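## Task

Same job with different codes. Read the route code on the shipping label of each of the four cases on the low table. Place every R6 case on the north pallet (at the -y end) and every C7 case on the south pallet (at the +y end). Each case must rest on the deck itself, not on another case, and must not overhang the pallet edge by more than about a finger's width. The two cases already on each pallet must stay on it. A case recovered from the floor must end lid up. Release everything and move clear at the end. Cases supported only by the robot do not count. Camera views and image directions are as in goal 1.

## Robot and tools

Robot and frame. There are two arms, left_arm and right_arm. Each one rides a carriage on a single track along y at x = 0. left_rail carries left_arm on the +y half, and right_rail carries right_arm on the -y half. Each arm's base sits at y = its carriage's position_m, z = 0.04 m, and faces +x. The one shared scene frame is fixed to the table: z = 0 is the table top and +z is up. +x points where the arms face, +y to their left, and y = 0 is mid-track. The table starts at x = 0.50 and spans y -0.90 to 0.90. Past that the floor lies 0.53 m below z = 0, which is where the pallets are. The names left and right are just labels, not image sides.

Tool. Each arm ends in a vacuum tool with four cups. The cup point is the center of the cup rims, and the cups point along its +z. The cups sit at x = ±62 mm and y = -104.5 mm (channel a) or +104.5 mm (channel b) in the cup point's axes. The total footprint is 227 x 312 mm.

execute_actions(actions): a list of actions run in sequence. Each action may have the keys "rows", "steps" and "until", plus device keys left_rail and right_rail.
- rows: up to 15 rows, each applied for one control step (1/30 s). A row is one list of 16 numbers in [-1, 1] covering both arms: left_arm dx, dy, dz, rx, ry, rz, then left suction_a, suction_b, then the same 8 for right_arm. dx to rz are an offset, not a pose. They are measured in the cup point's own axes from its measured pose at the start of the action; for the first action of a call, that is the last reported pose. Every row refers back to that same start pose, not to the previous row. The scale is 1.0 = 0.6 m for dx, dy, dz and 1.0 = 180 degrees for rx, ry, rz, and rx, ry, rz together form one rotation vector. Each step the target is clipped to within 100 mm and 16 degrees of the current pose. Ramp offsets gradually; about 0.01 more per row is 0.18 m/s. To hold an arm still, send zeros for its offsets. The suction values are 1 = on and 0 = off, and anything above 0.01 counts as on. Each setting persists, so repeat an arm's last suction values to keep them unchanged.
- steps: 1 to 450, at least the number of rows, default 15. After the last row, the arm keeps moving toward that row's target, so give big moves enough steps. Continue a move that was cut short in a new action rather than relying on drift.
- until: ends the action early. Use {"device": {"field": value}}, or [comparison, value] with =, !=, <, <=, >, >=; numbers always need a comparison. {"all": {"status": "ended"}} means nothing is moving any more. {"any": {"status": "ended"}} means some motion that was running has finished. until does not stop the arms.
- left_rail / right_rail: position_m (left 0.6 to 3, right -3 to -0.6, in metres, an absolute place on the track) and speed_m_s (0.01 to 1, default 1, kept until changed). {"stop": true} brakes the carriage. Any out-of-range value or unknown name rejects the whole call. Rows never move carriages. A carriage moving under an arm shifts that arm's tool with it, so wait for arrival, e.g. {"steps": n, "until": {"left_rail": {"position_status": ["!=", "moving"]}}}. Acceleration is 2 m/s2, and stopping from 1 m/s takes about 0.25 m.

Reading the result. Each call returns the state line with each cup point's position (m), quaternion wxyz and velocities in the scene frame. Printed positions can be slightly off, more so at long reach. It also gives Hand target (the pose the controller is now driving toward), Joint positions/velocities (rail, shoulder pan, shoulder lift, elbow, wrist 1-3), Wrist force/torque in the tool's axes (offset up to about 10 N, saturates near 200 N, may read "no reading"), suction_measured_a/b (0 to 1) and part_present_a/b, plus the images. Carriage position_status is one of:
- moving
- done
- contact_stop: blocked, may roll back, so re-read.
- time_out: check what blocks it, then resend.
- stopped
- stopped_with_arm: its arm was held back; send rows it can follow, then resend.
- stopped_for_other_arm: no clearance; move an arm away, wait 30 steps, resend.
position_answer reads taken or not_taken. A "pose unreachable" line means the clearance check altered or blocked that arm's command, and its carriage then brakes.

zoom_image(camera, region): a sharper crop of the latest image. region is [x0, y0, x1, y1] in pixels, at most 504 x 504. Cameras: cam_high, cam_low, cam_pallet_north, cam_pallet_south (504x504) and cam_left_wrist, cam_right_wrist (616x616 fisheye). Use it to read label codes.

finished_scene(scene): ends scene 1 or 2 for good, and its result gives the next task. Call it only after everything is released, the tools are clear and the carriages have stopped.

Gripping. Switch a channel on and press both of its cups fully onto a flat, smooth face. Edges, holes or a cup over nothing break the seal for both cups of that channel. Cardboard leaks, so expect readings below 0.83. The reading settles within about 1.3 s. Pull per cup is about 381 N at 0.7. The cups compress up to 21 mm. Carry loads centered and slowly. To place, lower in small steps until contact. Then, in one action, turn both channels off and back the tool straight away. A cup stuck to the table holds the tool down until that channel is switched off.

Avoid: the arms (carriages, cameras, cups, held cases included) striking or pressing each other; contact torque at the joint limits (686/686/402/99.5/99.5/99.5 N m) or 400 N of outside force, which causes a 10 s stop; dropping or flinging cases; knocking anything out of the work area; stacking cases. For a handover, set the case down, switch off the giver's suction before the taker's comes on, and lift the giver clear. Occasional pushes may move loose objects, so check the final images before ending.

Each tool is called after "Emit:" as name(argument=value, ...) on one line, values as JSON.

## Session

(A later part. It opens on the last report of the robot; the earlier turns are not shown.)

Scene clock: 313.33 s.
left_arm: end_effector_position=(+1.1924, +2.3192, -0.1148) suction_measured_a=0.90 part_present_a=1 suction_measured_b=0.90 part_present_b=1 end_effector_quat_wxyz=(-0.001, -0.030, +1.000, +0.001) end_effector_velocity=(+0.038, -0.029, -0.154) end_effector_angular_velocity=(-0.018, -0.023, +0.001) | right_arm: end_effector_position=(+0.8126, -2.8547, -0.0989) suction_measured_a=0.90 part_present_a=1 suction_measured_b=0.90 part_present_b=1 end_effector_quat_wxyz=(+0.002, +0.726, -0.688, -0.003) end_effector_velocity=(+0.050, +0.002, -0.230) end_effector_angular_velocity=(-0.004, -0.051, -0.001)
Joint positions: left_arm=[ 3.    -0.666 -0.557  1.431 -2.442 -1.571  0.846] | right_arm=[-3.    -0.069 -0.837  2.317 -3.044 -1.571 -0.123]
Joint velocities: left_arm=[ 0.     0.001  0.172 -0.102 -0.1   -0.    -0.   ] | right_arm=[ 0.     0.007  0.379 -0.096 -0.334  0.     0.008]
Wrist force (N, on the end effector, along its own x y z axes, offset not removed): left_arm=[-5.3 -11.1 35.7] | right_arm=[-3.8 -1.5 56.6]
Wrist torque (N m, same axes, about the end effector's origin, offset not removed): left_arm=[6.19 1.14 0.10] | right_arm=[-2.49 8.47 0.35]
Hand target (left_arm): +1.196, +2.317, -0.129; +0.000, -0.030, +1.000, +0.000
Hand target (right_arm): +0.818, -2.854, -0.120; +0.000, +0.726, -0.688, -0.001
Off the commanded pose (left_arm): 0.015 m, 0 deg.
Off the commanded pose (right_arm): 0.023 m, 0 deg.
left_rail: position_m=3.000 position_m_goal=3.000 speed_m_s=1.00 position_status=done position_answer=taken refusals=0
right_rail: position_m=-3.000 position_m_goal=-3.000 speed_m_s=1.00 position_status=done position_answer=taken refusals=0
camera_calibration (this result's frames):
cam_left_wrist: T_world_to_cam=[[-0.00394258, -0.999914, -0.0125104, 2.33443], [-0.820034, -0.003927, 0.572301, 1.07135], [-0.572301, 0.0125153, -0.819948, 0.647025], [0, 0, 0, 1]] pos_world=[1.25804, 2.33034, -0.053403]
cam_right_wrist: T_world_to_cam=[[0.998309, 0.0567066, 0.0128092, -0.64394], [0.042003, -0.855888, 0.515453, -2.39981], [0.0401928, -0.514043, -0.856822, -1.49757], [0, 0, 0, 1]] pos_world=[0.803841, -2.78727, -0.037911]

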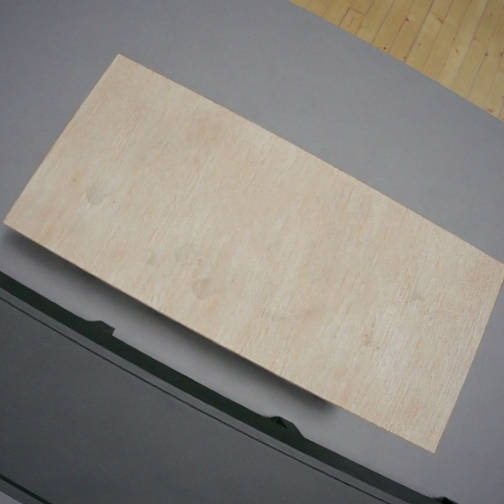

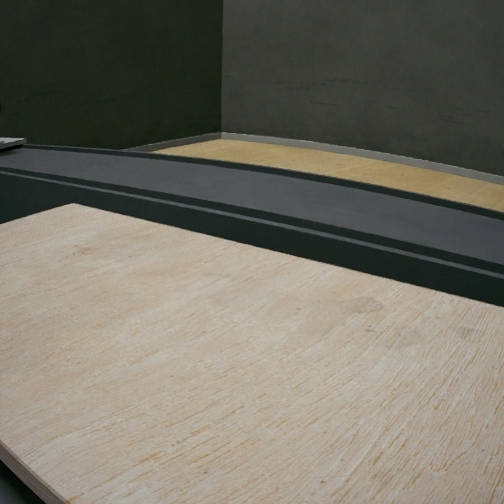

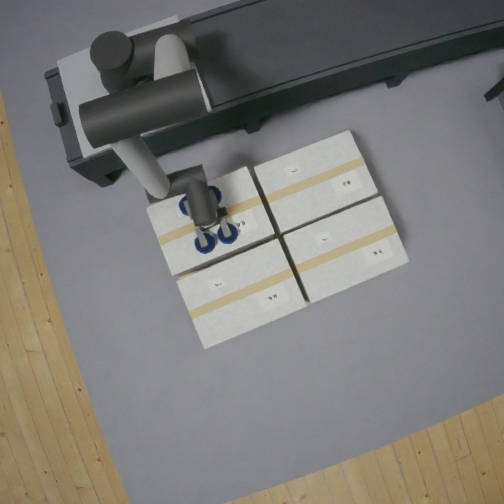

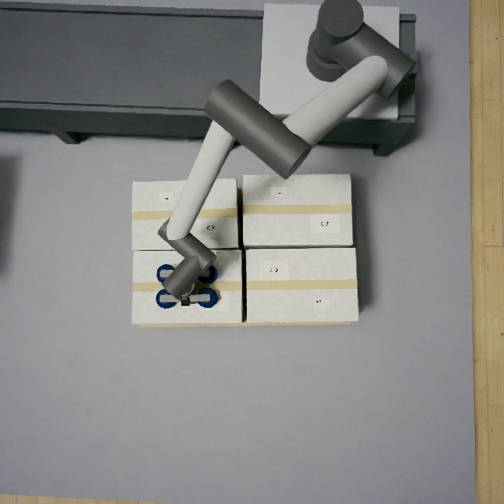

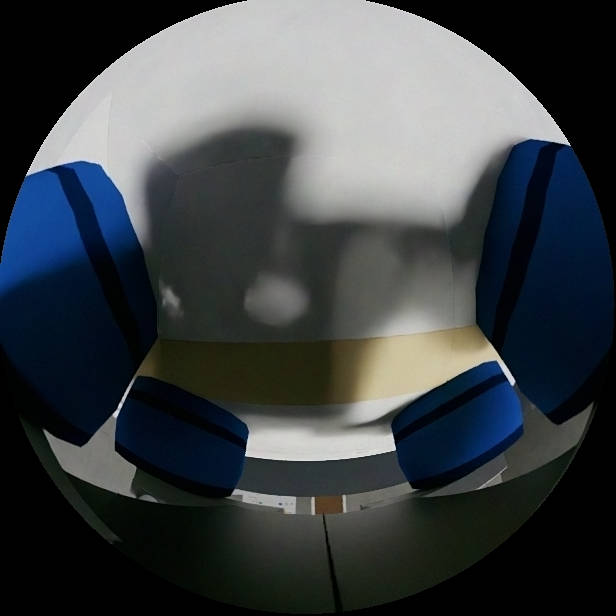

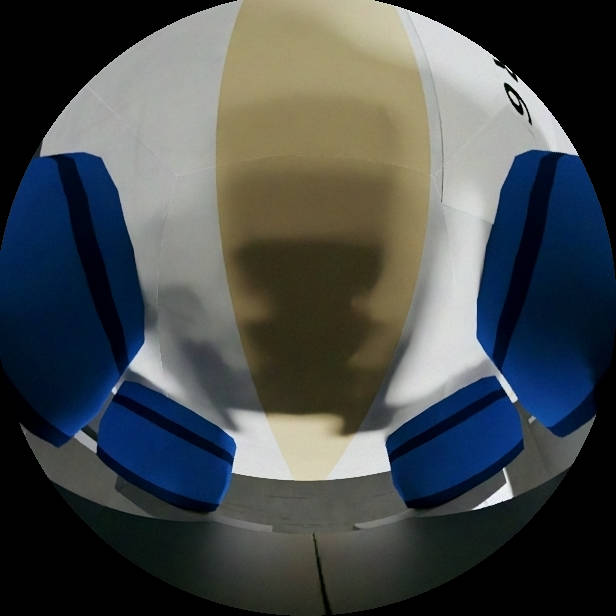

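Emit:
execute_actions(actions=[])

Emit:
execute_actions(actions=[{"rows":[[0,0,0.005,0,0,0,1,1,0,-0.004,0.004,0,0,0,1,1]],"steps":2}])

Scene clock: 318.03 s.
left_arm: end_effector_position=(+1.1963, +2.3169, -0.1287) suction_measured_a=0.90 part_present_a=1 suction_measured_b=0.90 part_present_b=1 end_effector_quat_wxyz=(+0.000, -0.030, +1.000, +0.000) end_effector_velocity=(+0.000, -0.000, +0.000) end_effector_angular_velocity=(-0.000, -0.000, -0.000) | right_arm: end_effector_position=(+0.8185, -2.8543, -0.1201) suction_measured_a=0.90 part_present_a=1 suction_measured_b=0.90 part_present_b=1 end_effector_quat_wxyz=(+0.000, +0.726, -0.688, -0.001) end_effector_velocity=(+0.000, -0.000, +0.000) end_effector_angular_velocity=(-0.000, -0.000, -0.000)
Joint positions: left_arm=[ 3.    -0.665 -0.542  1.42  -2.45  -1.571  0.846] | right_arm=[-3.    -0.068 -0.801  2.306 -3.075 -1.57  -0.122]
Joint velocities: left_arm=[ 0. -0. -0.  0. -0.  0.  0.] | right_arm=[ 0.  0. -0.  0. -0. -0.  0.]
Wrist force (N, on the end effector, along its own x y z axes, offset not removed): left_arm=[-1.0 -5.6 11.0] | right_arm=[-1.7 -2.9 16.5]
Wrist torque (N m, same axes, about the end effector's origin, offset not removed): left_arm=[4.90 1.37 -0.02] | right_arm=[-1.33 7.08 0.50]
Hand target (left_arm): +1.196, +2.317, -0.129; +0.000, -0.030, +1.000, +0.000
Hand target (right_arm): +0.818, -2.854, -0.120; +0.000, +0.726, -0.688, -0.001
Off the commanded pose (left_arm): 0.001 m, 0 deg.
Off the commanded pose (right_arm): 0.002 m, 0 deg.
left_rail: position_m=3.000 position_m_goal=3.000 speed_m_s=1.00 position_status=done position_answer=taken refusals=0
right_rail: position_m=-3.000 position_m_goal=-3.000 speed_m_s=1.00 position_status=done position_answer=taken refusals=0
camera_calibration (this result's frames):
cam_left_wrist: T_world_to_cam=[[-0.00394192, -0.999928, -0.0112959, 2.33208], [-0.820947, -0.00321402, 0.570995, 1.08178], [-0.570991, 0.0115241, -0.820876, 0.638474], [0, 0, 0, 1]] pos_world=[1.26184, 2.32803, -0.067241]
cam_right_wrist: T_world_to_cam=[[0.998215, 0.0566055, 0.0190227, -0.649015], [0.0387042, -0.855858, 0.515761, -2.38591], [0.0454756, -0.514105, -0.856521, -1.52021], [0, 0, 0, 1]] pos_world=[0.809334, -2.7868, -0.0591864]

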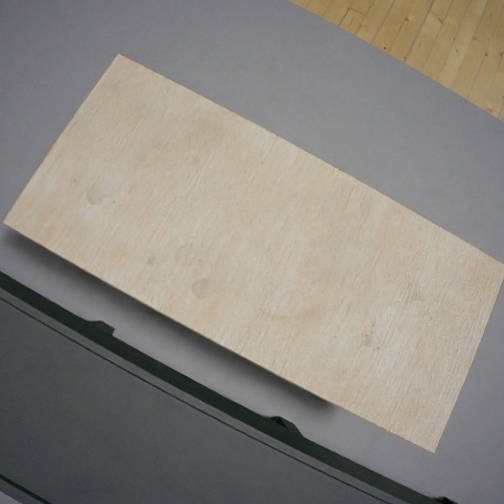

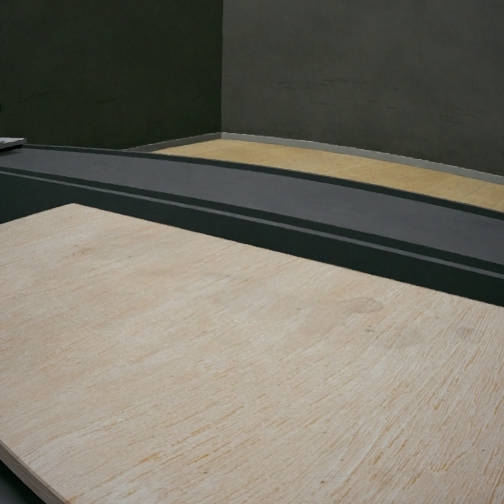

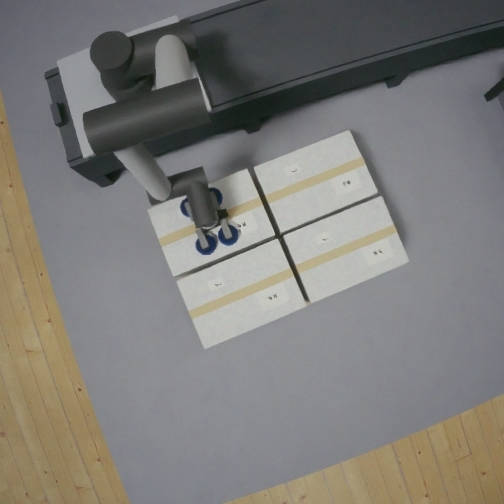

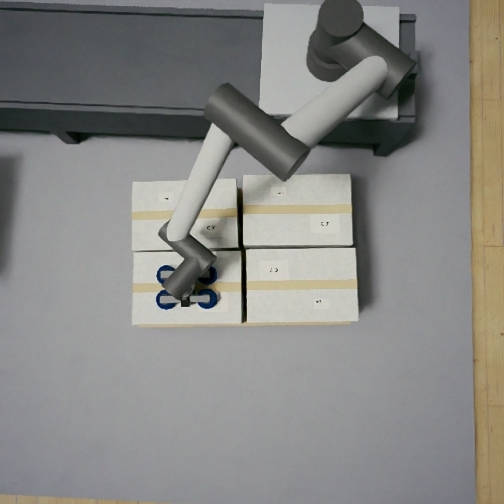

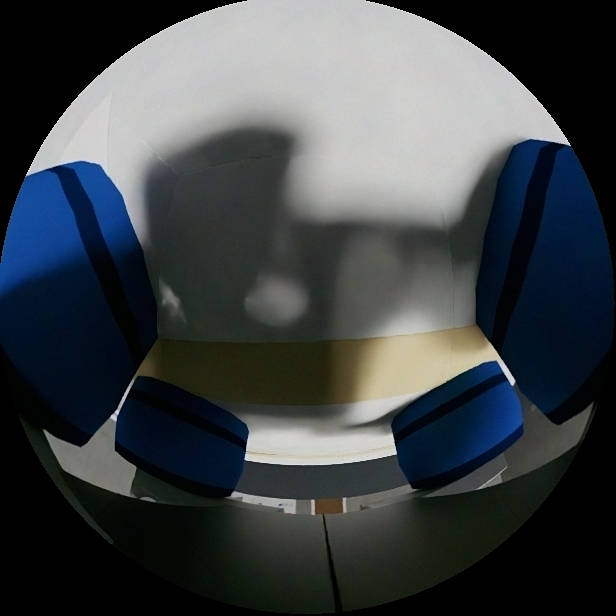

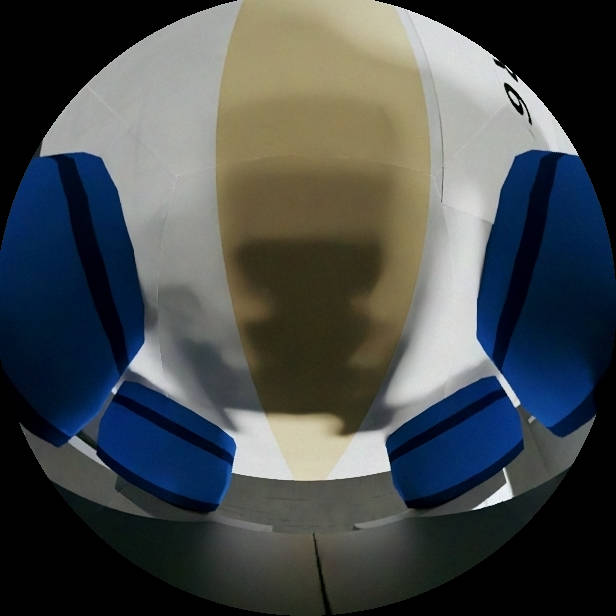

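Scene clock: 318.10 s.
left_arm: end_effector_position=(+1.1963, +2.3169, -0.1293) suction_measured_a=0.90 part_present_a=1 suction_measured_b=0.90 part_present_b=1 end_effector_quat_wxyz=(+0.000, -0.030, +1.000, +0.000) end_effector_velocity=(+0.001, -0.001, -0.018) end_effector_angular_velocity=(-0.003, -0.003, -0.000) | right_arm: end_effector_position=(+0.8189, -2.8542, -0.1206) suction_measured_a=0.90 part_present_a=1 suction_measured_b=0.90 part_present_b=1 end_effector_quat_wxyz=(+0.000, +0.726, -0.688, -0.001) end_effector_velocity=(+0.015, +0.001, -0.016) end_effector_angular_velocity=(+0.001, +0.001, -0.000)
Joint positions: left_arm=[ 3.    -0.665 -0.541  1.42  -2.45  -1.571  0.846] | right_arm=[-3.    -0.068 -0.801  2.306 -3.075 -1.57  -0.122]
Joint velocities: left_arm=[ 0.     0.     0.017 -0.004 -0.017 -0.     0.   ] | right_arm=[ 0.     0.002  0.027 -0.026 -0.     0.001  0.003]
Wrist force (N, on the end effector, along its own x y z axes, offset not removed): left_arm=[0.6 -7.3 1.2] | right_arm=[-1.9 1.4 6.5]
Wrist torque (N m, same axes, about the end effector's origin, offset not removed): left_arm=[4.21 1.22 -0.14] | right_arm=[-2.23 6.71 0.01]
Hand target (left_arm): +1.196, +2.317, -0.132; +0.000, -0.030, +1.000, +0.000
Hand target (right_arm): +0.821, -2.854, -0.122; +0.000, +0.726, -0.688, -0.001
Off the commanded pose (left_arm): 0.002 m, 0 deg.
Off the commanded pose (right_arm): 0.003 m, 0 deg.
left_rail: position_m=3.000 position_m_goal=3.000 speed_m_s=1.00 position_status=done position_answer=taken refusals=0
right_rail: position_m=-3.000 position_m_goal=-3.000 speed_m_s=1.00 position_status=done position_answer=taken refusals=0
camera_calibration (this result's frames):
cam_left_wrist: T_world_to_cam=[[-0.00394097, -0.999929, -0.0112609, 2.33207], [-0.820972, -0.00319431, 0.570959, 1.08211], [-0.570954, 0.011495, -0.820901, 0.637998], [0, 0, 0, 1]] pos_world=[1.26184, 2.32803, -0.067846]
cam_right_wrist: T_world_to_cam=[[0.998215, 0.0566235, 0.0189921, -0.649443], [0.0387359, -0.855863, 0.51575, -2.38567], [0.0454582, -0.514093, -0.856529, -1.52061], [0, 0, 0, 1]] pos_world=[0.809819, -2.78677, -0.0597054]

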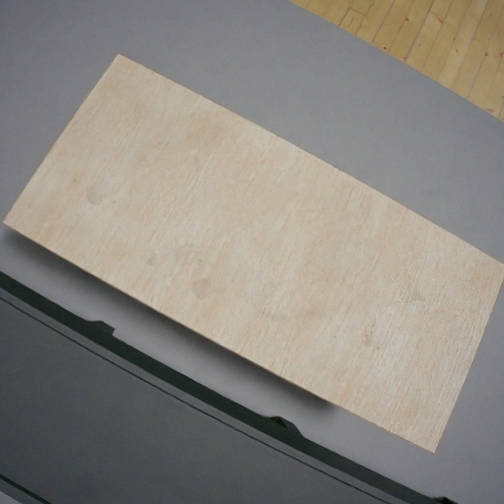

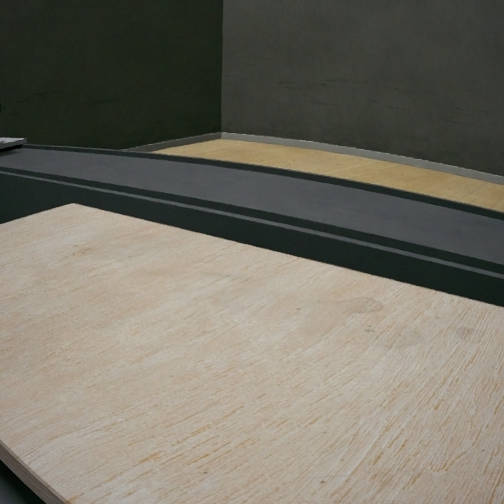

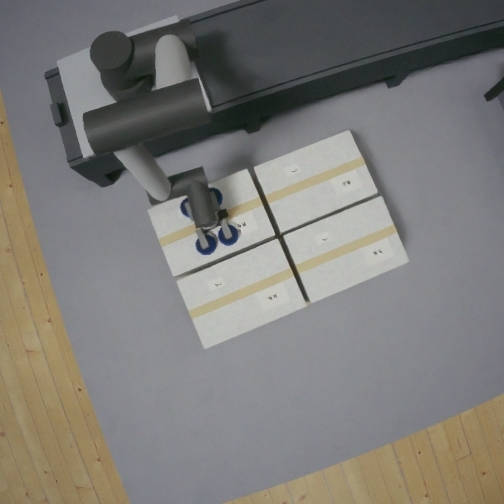

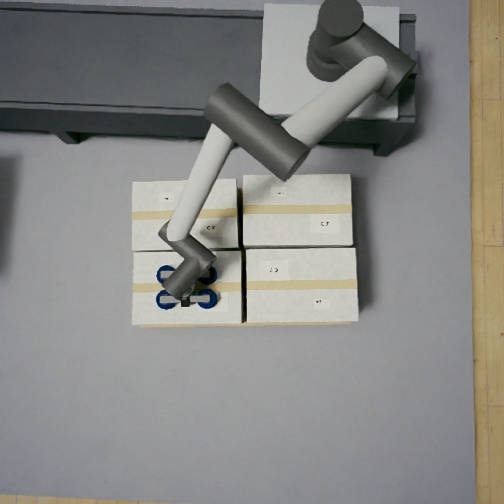

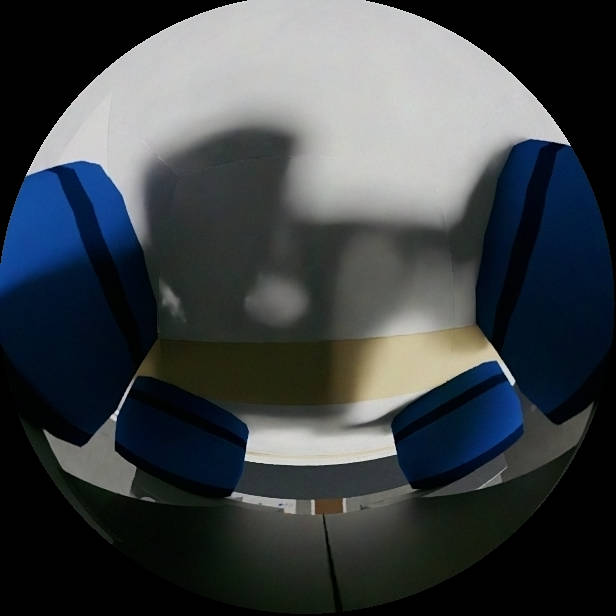

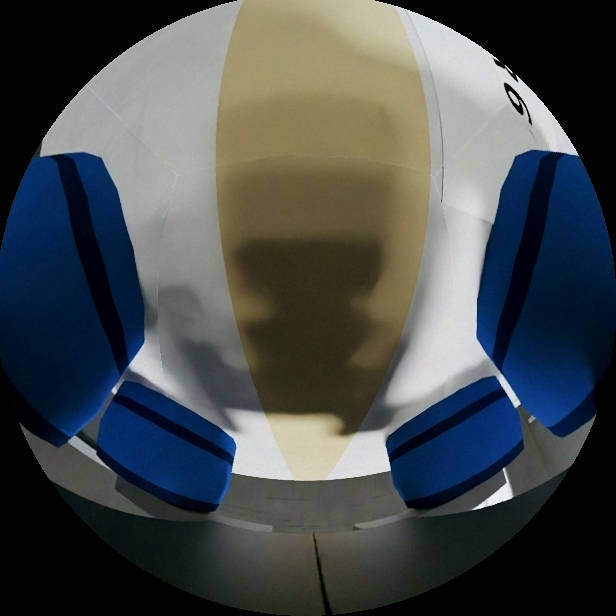

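Emit:
execute_actions(actions=[{"rows":[[0,0,0.0075,0,0,0,1,1,0,-0.0033,0.0065,0,0,0,1,1]],"steps":3}])

Scene clock: 320.47 s.
left_arm: end_effector_position=(+1.1963, +2.3168, -0.1326) suction_measured_a=0.90 part_present_a=1 suction_measured_b=0.90 part_present_b=1 end_effector_quat_wxyz=(+0.000, -0.030, +1.000, +0.000) end_effector_velocity=(-0.001, +0.001, -0.014) end_effector_angular_velocity=(+0.002, +0.003, -0.000) | right_arm: end_effector_position=(+0.8209, -2.8541, -0.1234) suction_measured_a=0.90 part_present_a=1 suction_measured_b=0.90 part_present_b=1 end_effector_quat_wxyz=(+0.000, +0.726, -0.688, -0.001) end_effector_velocity=(-0.001, +0.000, -0.012) end_effector_angular_velocity=(+0.000, +0.003, +0.000)
Joint positions: left_arm=[ 3.    -0.665 -0.538  1.42  -2.452 -1.571  0.846] | right_arm=[-3.    -0.068 -0.796  2.302 -3.076 -1.57  -0.122]
Joint velocities: left_arm=[ 0.    -0.     0.012 -0.001 -0.007 -0.     0.   ] | right_arm=[ 0.     0.     0.018 -0.003 -0.012  0.     0.   ]
Wrist force (N, on the end effector, along its own x y z axes, offset not removed): left_arm=[-3.5 -10.2 10.8] | right_arm=[2.4 -8.2 14.7]
Wrist torque (N m, same axes, about the end effector's origin, offset not removed): left_arm=[5.04 0.85 0.23] | right_arm=[-1.58 6.81 0.70]
Hand target (left_arm): +1.196, +2.317, -0.134; +0.000, -0.030, +1.000, +0.000
Hand target (right_arm): +0.821, -2.854, -0.125; +0.000, +0.726, -0.688, -0.001
Off the commanded pose (left_arm): 0.001 m, 0 deg.
Off the commanded pose (right_arm): 0.001 m, 0 deg.
left_rail: position_m=3.000 position_m_goal=3.000 speed_m_s=1.00 position_status=done position_answer=taken refusals=0
right_rail: position_m=-3.000 position_m_goal=-3.000 speed_m_s=1.00 position_status=done position_answer=taken refusals=0
camera_calibration (this result's frames):
cam_left_wrist: T_world_to_cam=[[-0.00394568, -0.999929, -0.0112218, 2.33203], [-0.821001, -0.00316756, 0.570918, 1.08395], [-0.570913, 0.0114658, -0.820931, 0.635373], [0, 0, 0, 1]] pos_world=[1.26187, 2.32801, -0.0710825]
cam_right_wrist: T_world_to_cam=[[0.998217, 0.056607, 0.0189482, -0.651359], [0.0387452, -0.855871, 0.515735, -2.38427], [0.0454114, -0.514082, -0.856538, -1.52293], [0, 0, 0, 1]] pos_world=[0.811735, -2.78667, -0.0624572]

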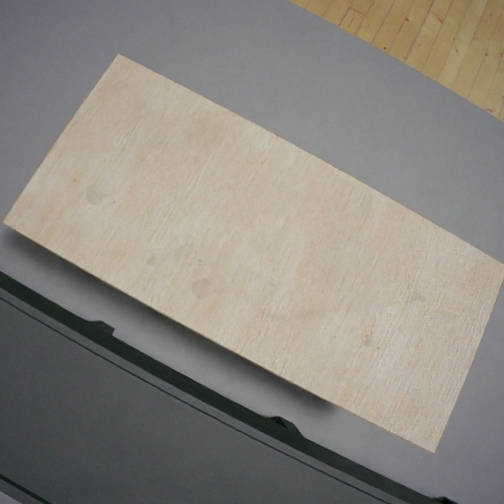

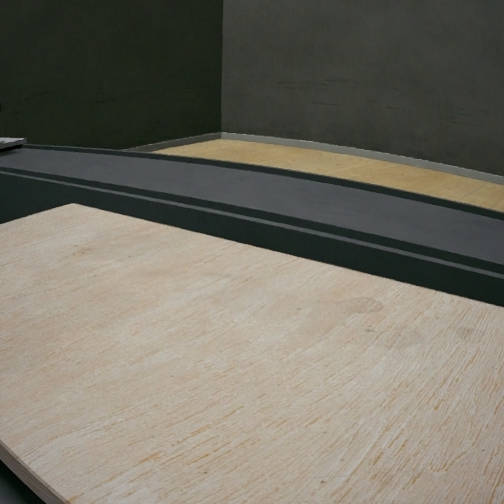

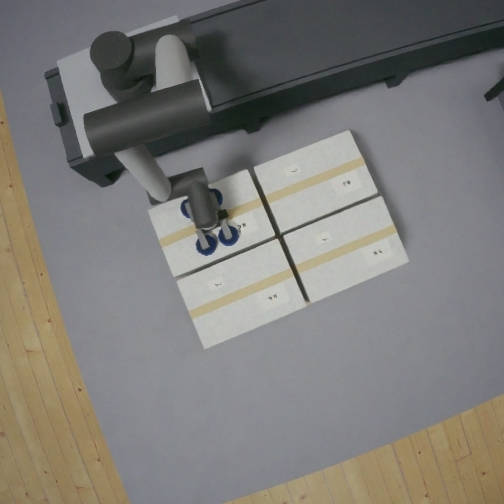

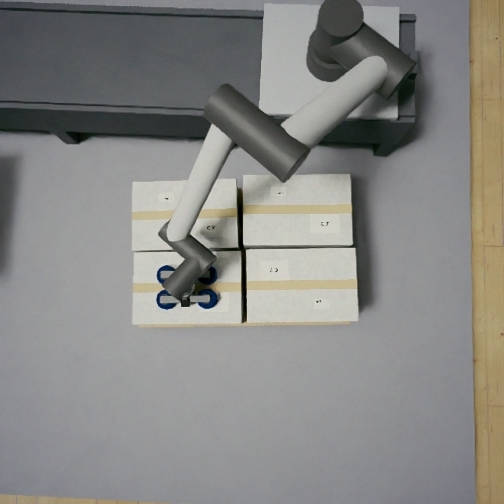

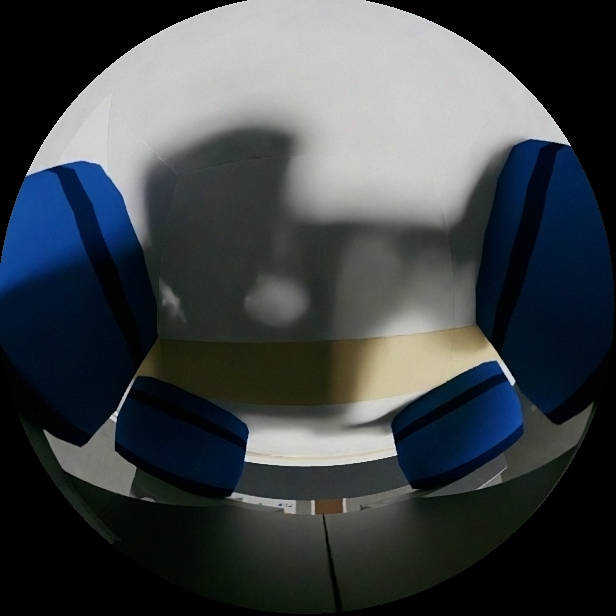

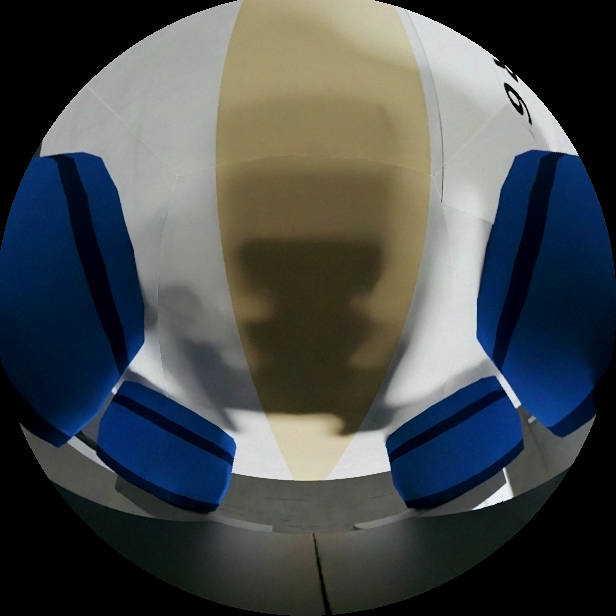

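Emit:
execute_actions(actions=[{"rows":[[0,0,0.0045,0,0,0,1,1,0,0,0.004,0,0,0,1,1]],"steps":2}])

Scene clock: 322.10 s.
left_arm: end_effector_position=(+1.1963, +2.3168, -0.1341) suction_measured_a=0.90 part_present_a=1 suction_measured_b=0.90 part_present_b=1 end_effector_quat_wxyz=(+0.000, -0.030, +1.000, +0.000) end_effector_velocity=(+0.001, -0.001, -0.008) end_effector_angular_velocity=(-0.002, -0.002, +0.000) | right_arm: end_effector_position=(+0.8209, -2.8541, -0.1248) suction_measured_a=0.90 part_present_a=1 suction_measured_b=0.90 part_present_b=1 end_effector_quat_wxyz=(+0.000, +0.726, -0.688, -0.001) end_effector_velocity=(+0.000, -0.000, -0.008) end_effector_angular_velocity=(-0.000, -0.001, -0.000)
Joint positions: left_arm=[ 3.    -0.665 -0.537  1.419 -2.454 -1.571  0.846] | right_arm=[-3.    -0.068 -0.794  2.302 -3.078 -1.57  -0.122]
Joint velocities: left_arm=[ 0.    -0.     0.008 -0.003 -0.009  0.    -0.   ] | right_arm=[ 0.    -0.     0.013 -0.002 -0.012  0.     0.   ]
Wrist force (N, on the end effector, along its own x y z axes, offset not removed): left_arm=[-2.5 -4.2 4.3] | right_arm=[0.2 -7.6 9.2]
Wrist torque (N m, same axes, about the end effector's origin, offset not removed): left_arm=[4.77 1.92 0.04] | right_arm=[-1.65 6.59 0.64]
Hand target (left_arm): +1.196, +2.317, -0.135; +0.000, -0.030, +1.000, +0.000
Hand target (right_arm): +0.821, -2.854, -0.126; +0.000, +0.726, -0.688, -0.001
Off the commanded pose (left_arm): 0.001 m, 0 deg.
Off the commanded pose (right_arm): 0.001 m, 0 deg.
left_rail: position_m=3.000 position_m_goal=3.000 speed_m_s=1.00 position_status=done position_answer=taken refusals=0
right_rail: position_m=-3.000 position_m_goal=-3.000 speed_m_s=1.00 position_status=done position_answer=taken refusals=0
camera_calibration (this result's frames):
cam_left_wrist: T_world_to_cam=[[-0.00394561, -0.999929, -0.0112246, 2.33202], [-0.820999, -0.00316923, 0.570921, 1.08483], [-0.570916, 0.011468, -0.820929, 0.634103], [0, 0, 0, 1]] pos_world=[1.26186, 2.32802, -0.0726202]
cam_right_wrist: T_world_to_cam=[[0.998215, 0.0566217, 0.0190188, -0.651335], [0.0387205, -0.855862, 0.515752, -2.38349], [0.0454802, -0.514095, -0.856527, -1.52423], [0, 0, 0, 1]] pos_world=[0.811784, -2.78666, -0.0638669]

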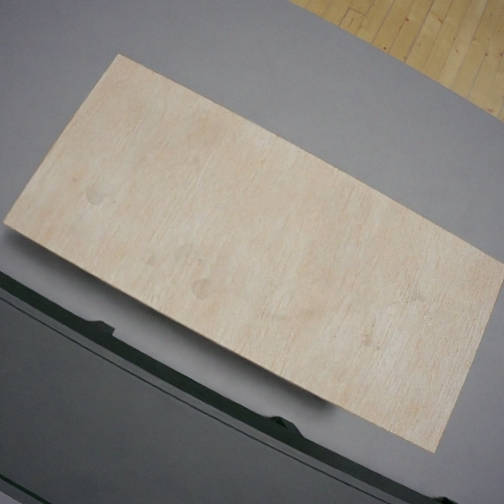

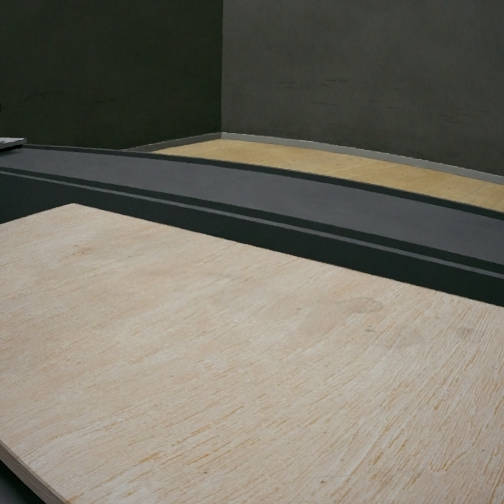

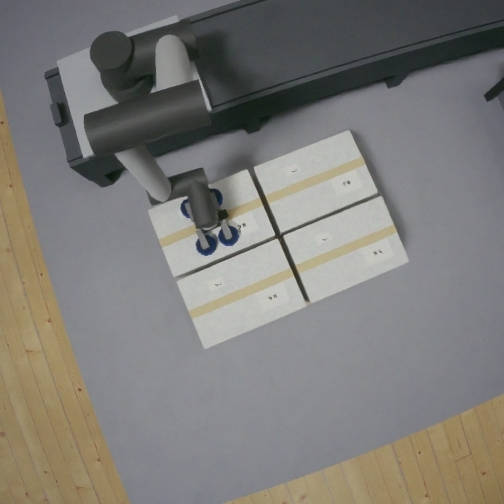

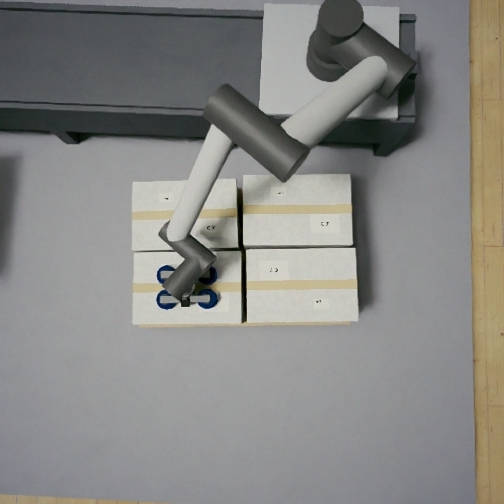

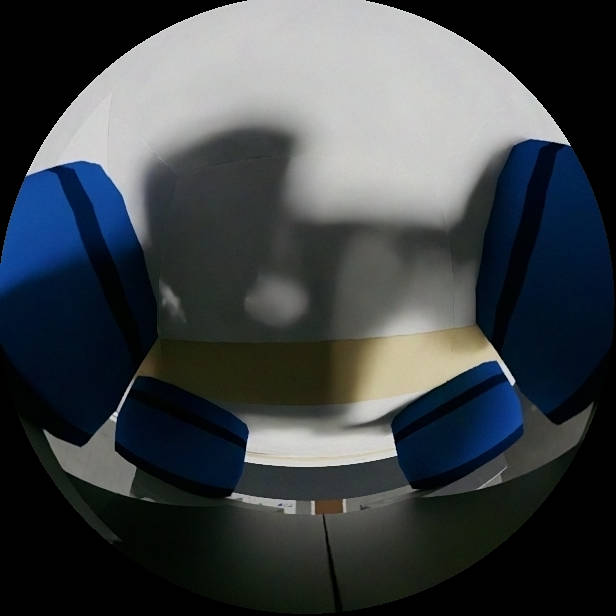

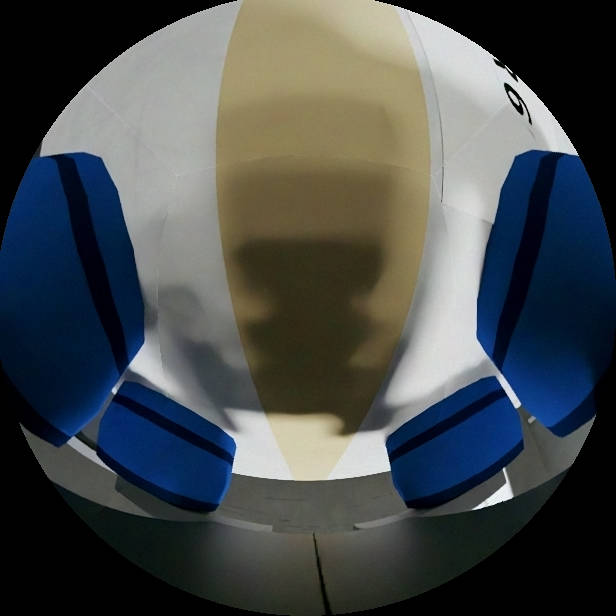

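Emit:
execute_actions(actions=[{"rows":[[0,0,0.004,0,0,0,1,1,0,0,0.0035,0,0,0,1,1]],"steps":1}])

Scene clock: 325.00 s.
left_arm: end_effector_position=(+1.1963, +2.3168, -0.1353) suction_measured_a=0.90 part_present_a=1 suction_measured_b=0.90 part_present_b=1 end_effector_quat_wxyz=(+0.000, -0.030, +1.000, +0.000) end_effector_velocity=(+0.000, -0.000, -0.003) end_effector_angular_velocity=(-0.000, -0.000, +0.000) | right_arm: end_effector_position=(+0.8208, -2.8541, -0.1258) suction_measured_a=0.90 part_present_a=1 suction_measured_b=0.90 part_present_b=1 end_effector_quat_wxyz=(+0.000, +0.726, -0.688, -0.001) end_effector_velocity=(+0.000, -0.000, -0.003) end_effector_angular_velocity=(-0.000, -0.001, +0.000)
Joint positions: left_arm=[ 3.    -0.665 -0.536  1.419 -2.454 -1.571  0.846] | right_arm=[-3.    -0.068 -0.792  2.302 -3.079 -1.57  -0.122]
Joint velocities: left_arm=[ 0.     0.     0.003 -0.001 -0.003 -0.    -0.   ] | right_arm=[ 0.    -0.     0.005 -0.001 -0.005 -0.    -0.   ]
Wrist force (N, on the end effector, along its own x y z axes, offset not removed): left_arm=[-0.5 -4.0 10.1] | right_arm=[1.0 -3.0 14.5]
Wrist torque (N m, same axes, about the end effector's origin, offset not removed): left_arm=[5.14 1.52 0.03] | right_arm=[-1.35 6.79 0.58]
Hand target (left_arm): +1.196, +2.317, -0.137; +0.000, -0.030, +1.000, +0.000
Hand target (right_arm): +0.821, -2.854, -0.127; +0.000, +0.726, -0.688, -0.001
Off the commanded pose (left_arm): 0.001 m, 0 deg.
Off the commanded pose (right_arm): 0.001 m, 0 deg.
left_rail: position_m=3.000 position_m_goal=3.000 speed_m_s=1.00 position_status=done position_answer=taken refusals=0
right_rail: position_m=-3.000 position_m_goal=-3.000 speed_m_s=1.00 position_status=done position_answer=taken refusals=0
camera_calibration (this result's frames):
cam_left_wrist: T_world_to_cam=[[-0.00394569, -0.999929, -0.0112245, 2.332], [-0.820999, -0.00316914, 0.570921, 1.08551], [-0.570916, 0.011468, -0.820929, 0.633124], [0, 0, 0, 1]] pos_world=[1.26187, 2.32802, -0.0738165]
cam_right_wrist: T_world_to_cam=[[0.998216, 0.0566212, 0.0189414, -0.651263], [0.0387608, -0.85587, 0.515737, -2.38301], [0.045413, -0.514082, -0.856538, -1.52501], [0, 0, 0, 1]] pos_world=[0.811724, -2.78665, -0.0648865]

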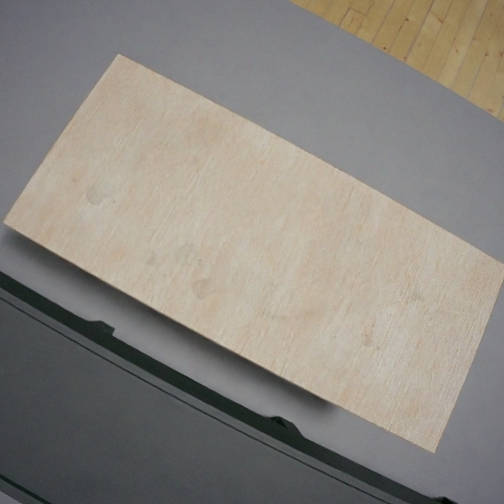

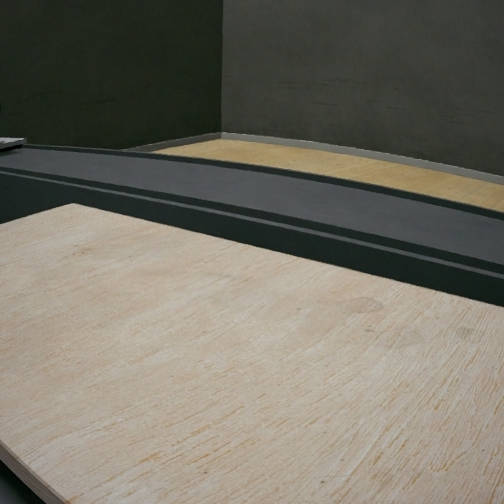

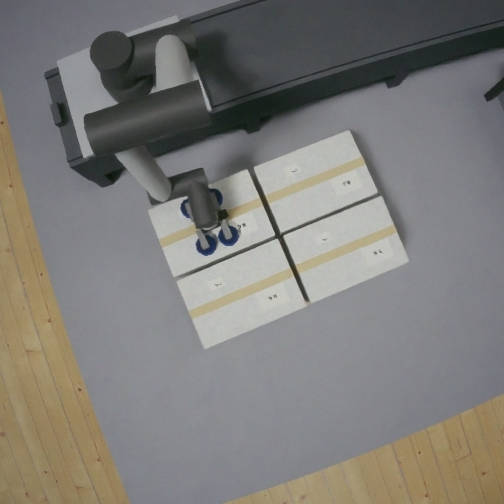

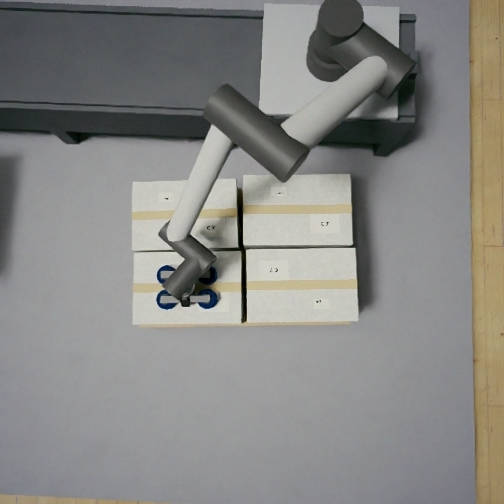

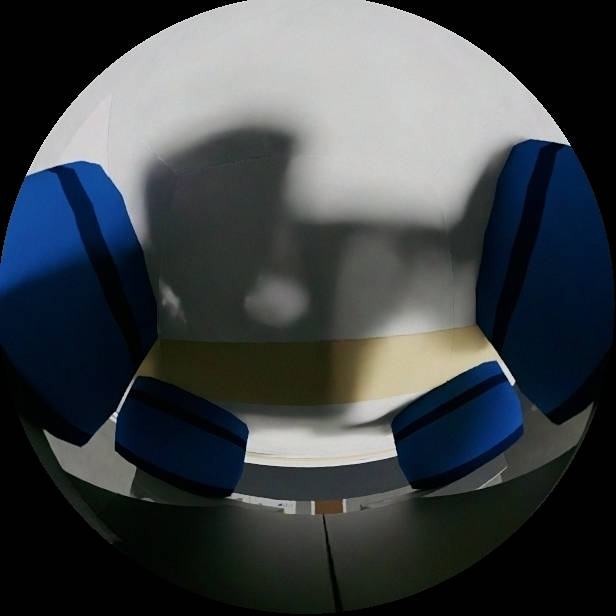

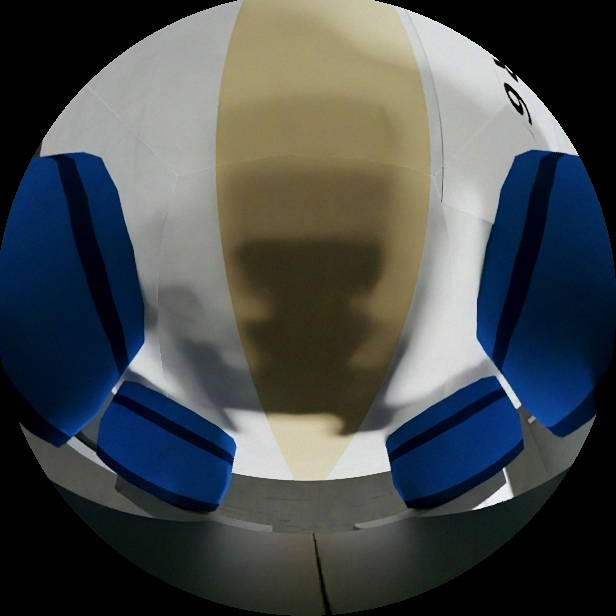

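Emit:
execute_actions(actions=[{"rows":[[0,0,0.004,0,0,0,1,1,0,0,0.0035,0,0,0,1,1]],"steps":1}])

Scene clock: 327.33 s.
left_arm: end_effector_position=(+1.1963, +2.3168, -0.1366) suction_measured_a=0.90 part_present_a=1 suction_measured_b=0.90 part_present_b=1 end_effector_quat_wxyz=(+0.000, -0.030, +1.000, +0.000) end_effector_velocity=(+0.000, -0.000, -0.003) end_effector_angular_velocity=(-0.000, -0.000, +0.000) | right_arm: end_effector_position=(+0.8209, -2.8541, -0.1269) suction_measured_a=0.90 part_present_a=1 suction_measured_b=0.90 part_present_b=1 end_effector_quat_wxyz=(+0.000, +0.726, -0.688, -0.001) end_effector_velocity=(-0.000, +0.000, -0.003) end_effector_angular_velocity=(-0.000, -0.000, +0.000)
Joint positions: left_arm=[ 3.    -0.665 -0.535  1.419 -2.455 -1.571  0.846] | right_arm=[-3.    -0.068 -0.791  2.301 -3.08  -1.57  -0.122]
Joint velocities: left_arm=[ 0.     0.     0.003 -0.001 -0.002  0.    -0.   ] | right_arm=[ 0.    -0.     0.005 -0.    -0.004  0.    -0.   ]
Wrist force (N, on the end effector, along its own x y z axes, offset not removed): left_arm=[-3.9 -8.6 9.2] | right_arm=[-0.1 -4.3 15.2]
Wrist torque (N m, same axes, about the end effector's origin, offset not removed): left_arm=[4.57 2.03 0.03] | right_arm=[-1.49 6.92 0.61]
Hand target (left_arm): +1.196, +2.317, -0.138; +0.000, -0.030, +1.000, +0.000
Hand target (right_arm): +0.821, -2.854, -0.128; +0.000, +0.726, -0.688, -0.001
Off the commanded pose (left_arm): 0.001 m, 0 deg.
Off the commanded pose (right_arm): 0.001 m, 0 deg.
left_rail: position_m=3.000 position_m_goal=3.000 speed_m_s=1.00 position_status=done position_answer=taken refusals=0
right_rail: position_m=-3.000 position_m_goal=-3.000 speed_m_s=1.00 position_status=done position_answer=taken refusals=0
camera_calibration (this result's frames):
cam_left_wrist: T_world_to_cam=[[-0.00394538, -0.999929, -0.0112267, 2.332], [-0.820998, -0.00317066, 0.570923, 1.08621], [-0.570918, 0.0114696, -0.820927, 0.632104], [0, 0, 0, 1]] pos_world=[1.26186, 2.32802, -0.0750529]
cam_right_wrist: T_world_to_cam=[[0.998215, 0.0566212, 0.0190111, -0.651287], [0.0387249, -0.855872, 0.515735, -2.38242], [0.0454726, -0.514078, -0.856537, -1.526], [0, 0, 0, 1]] pos_world=[0.811774, -2.78666, -0.0659926]

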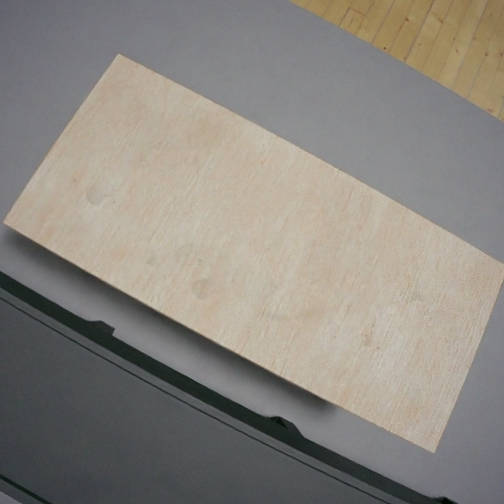

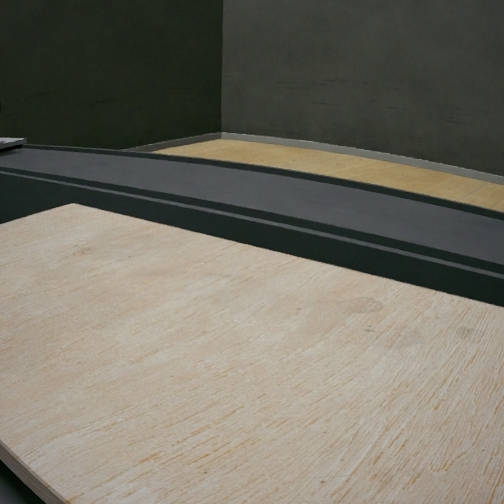

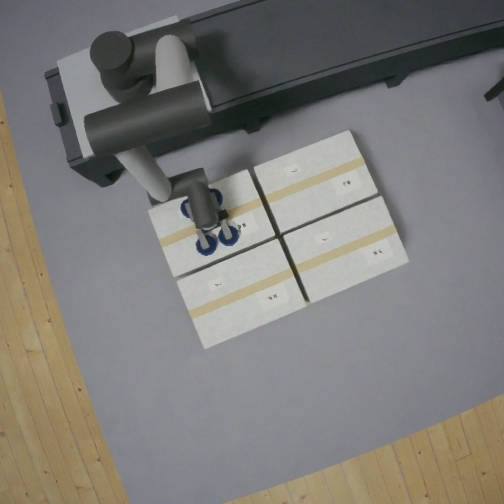

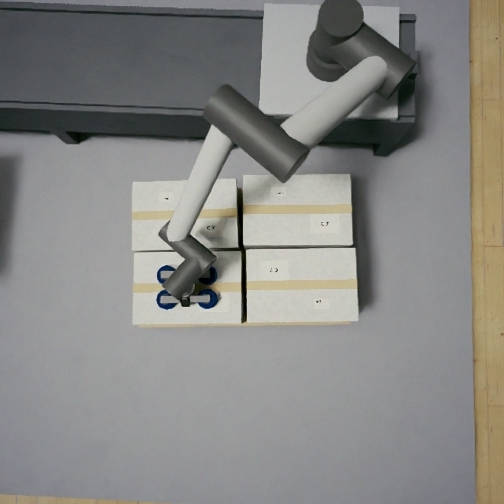

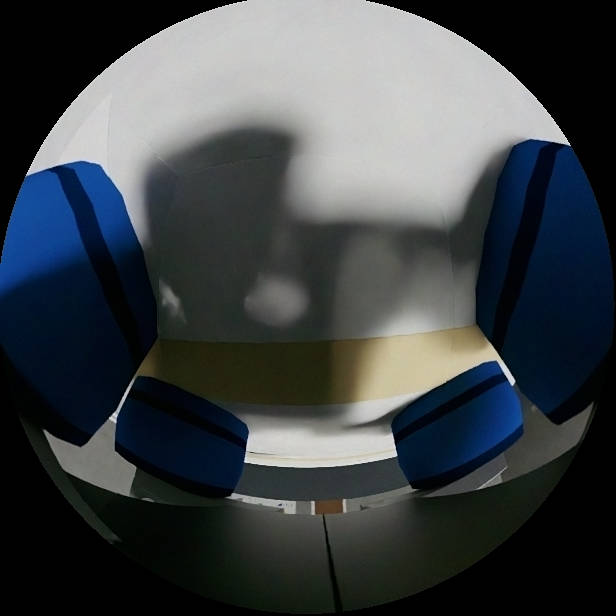

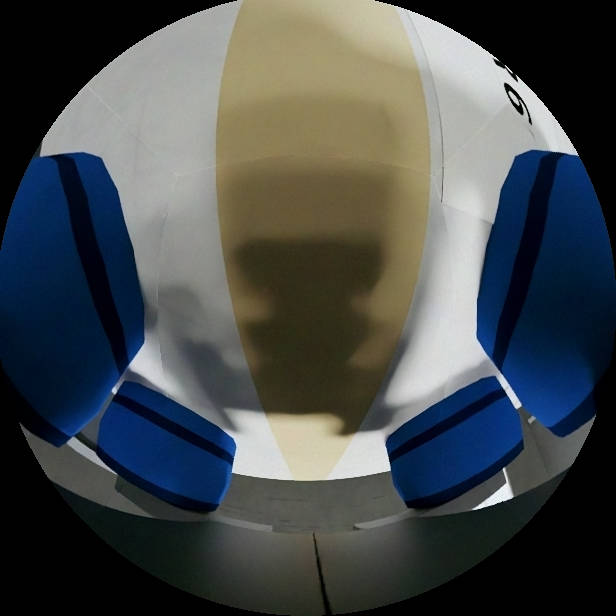

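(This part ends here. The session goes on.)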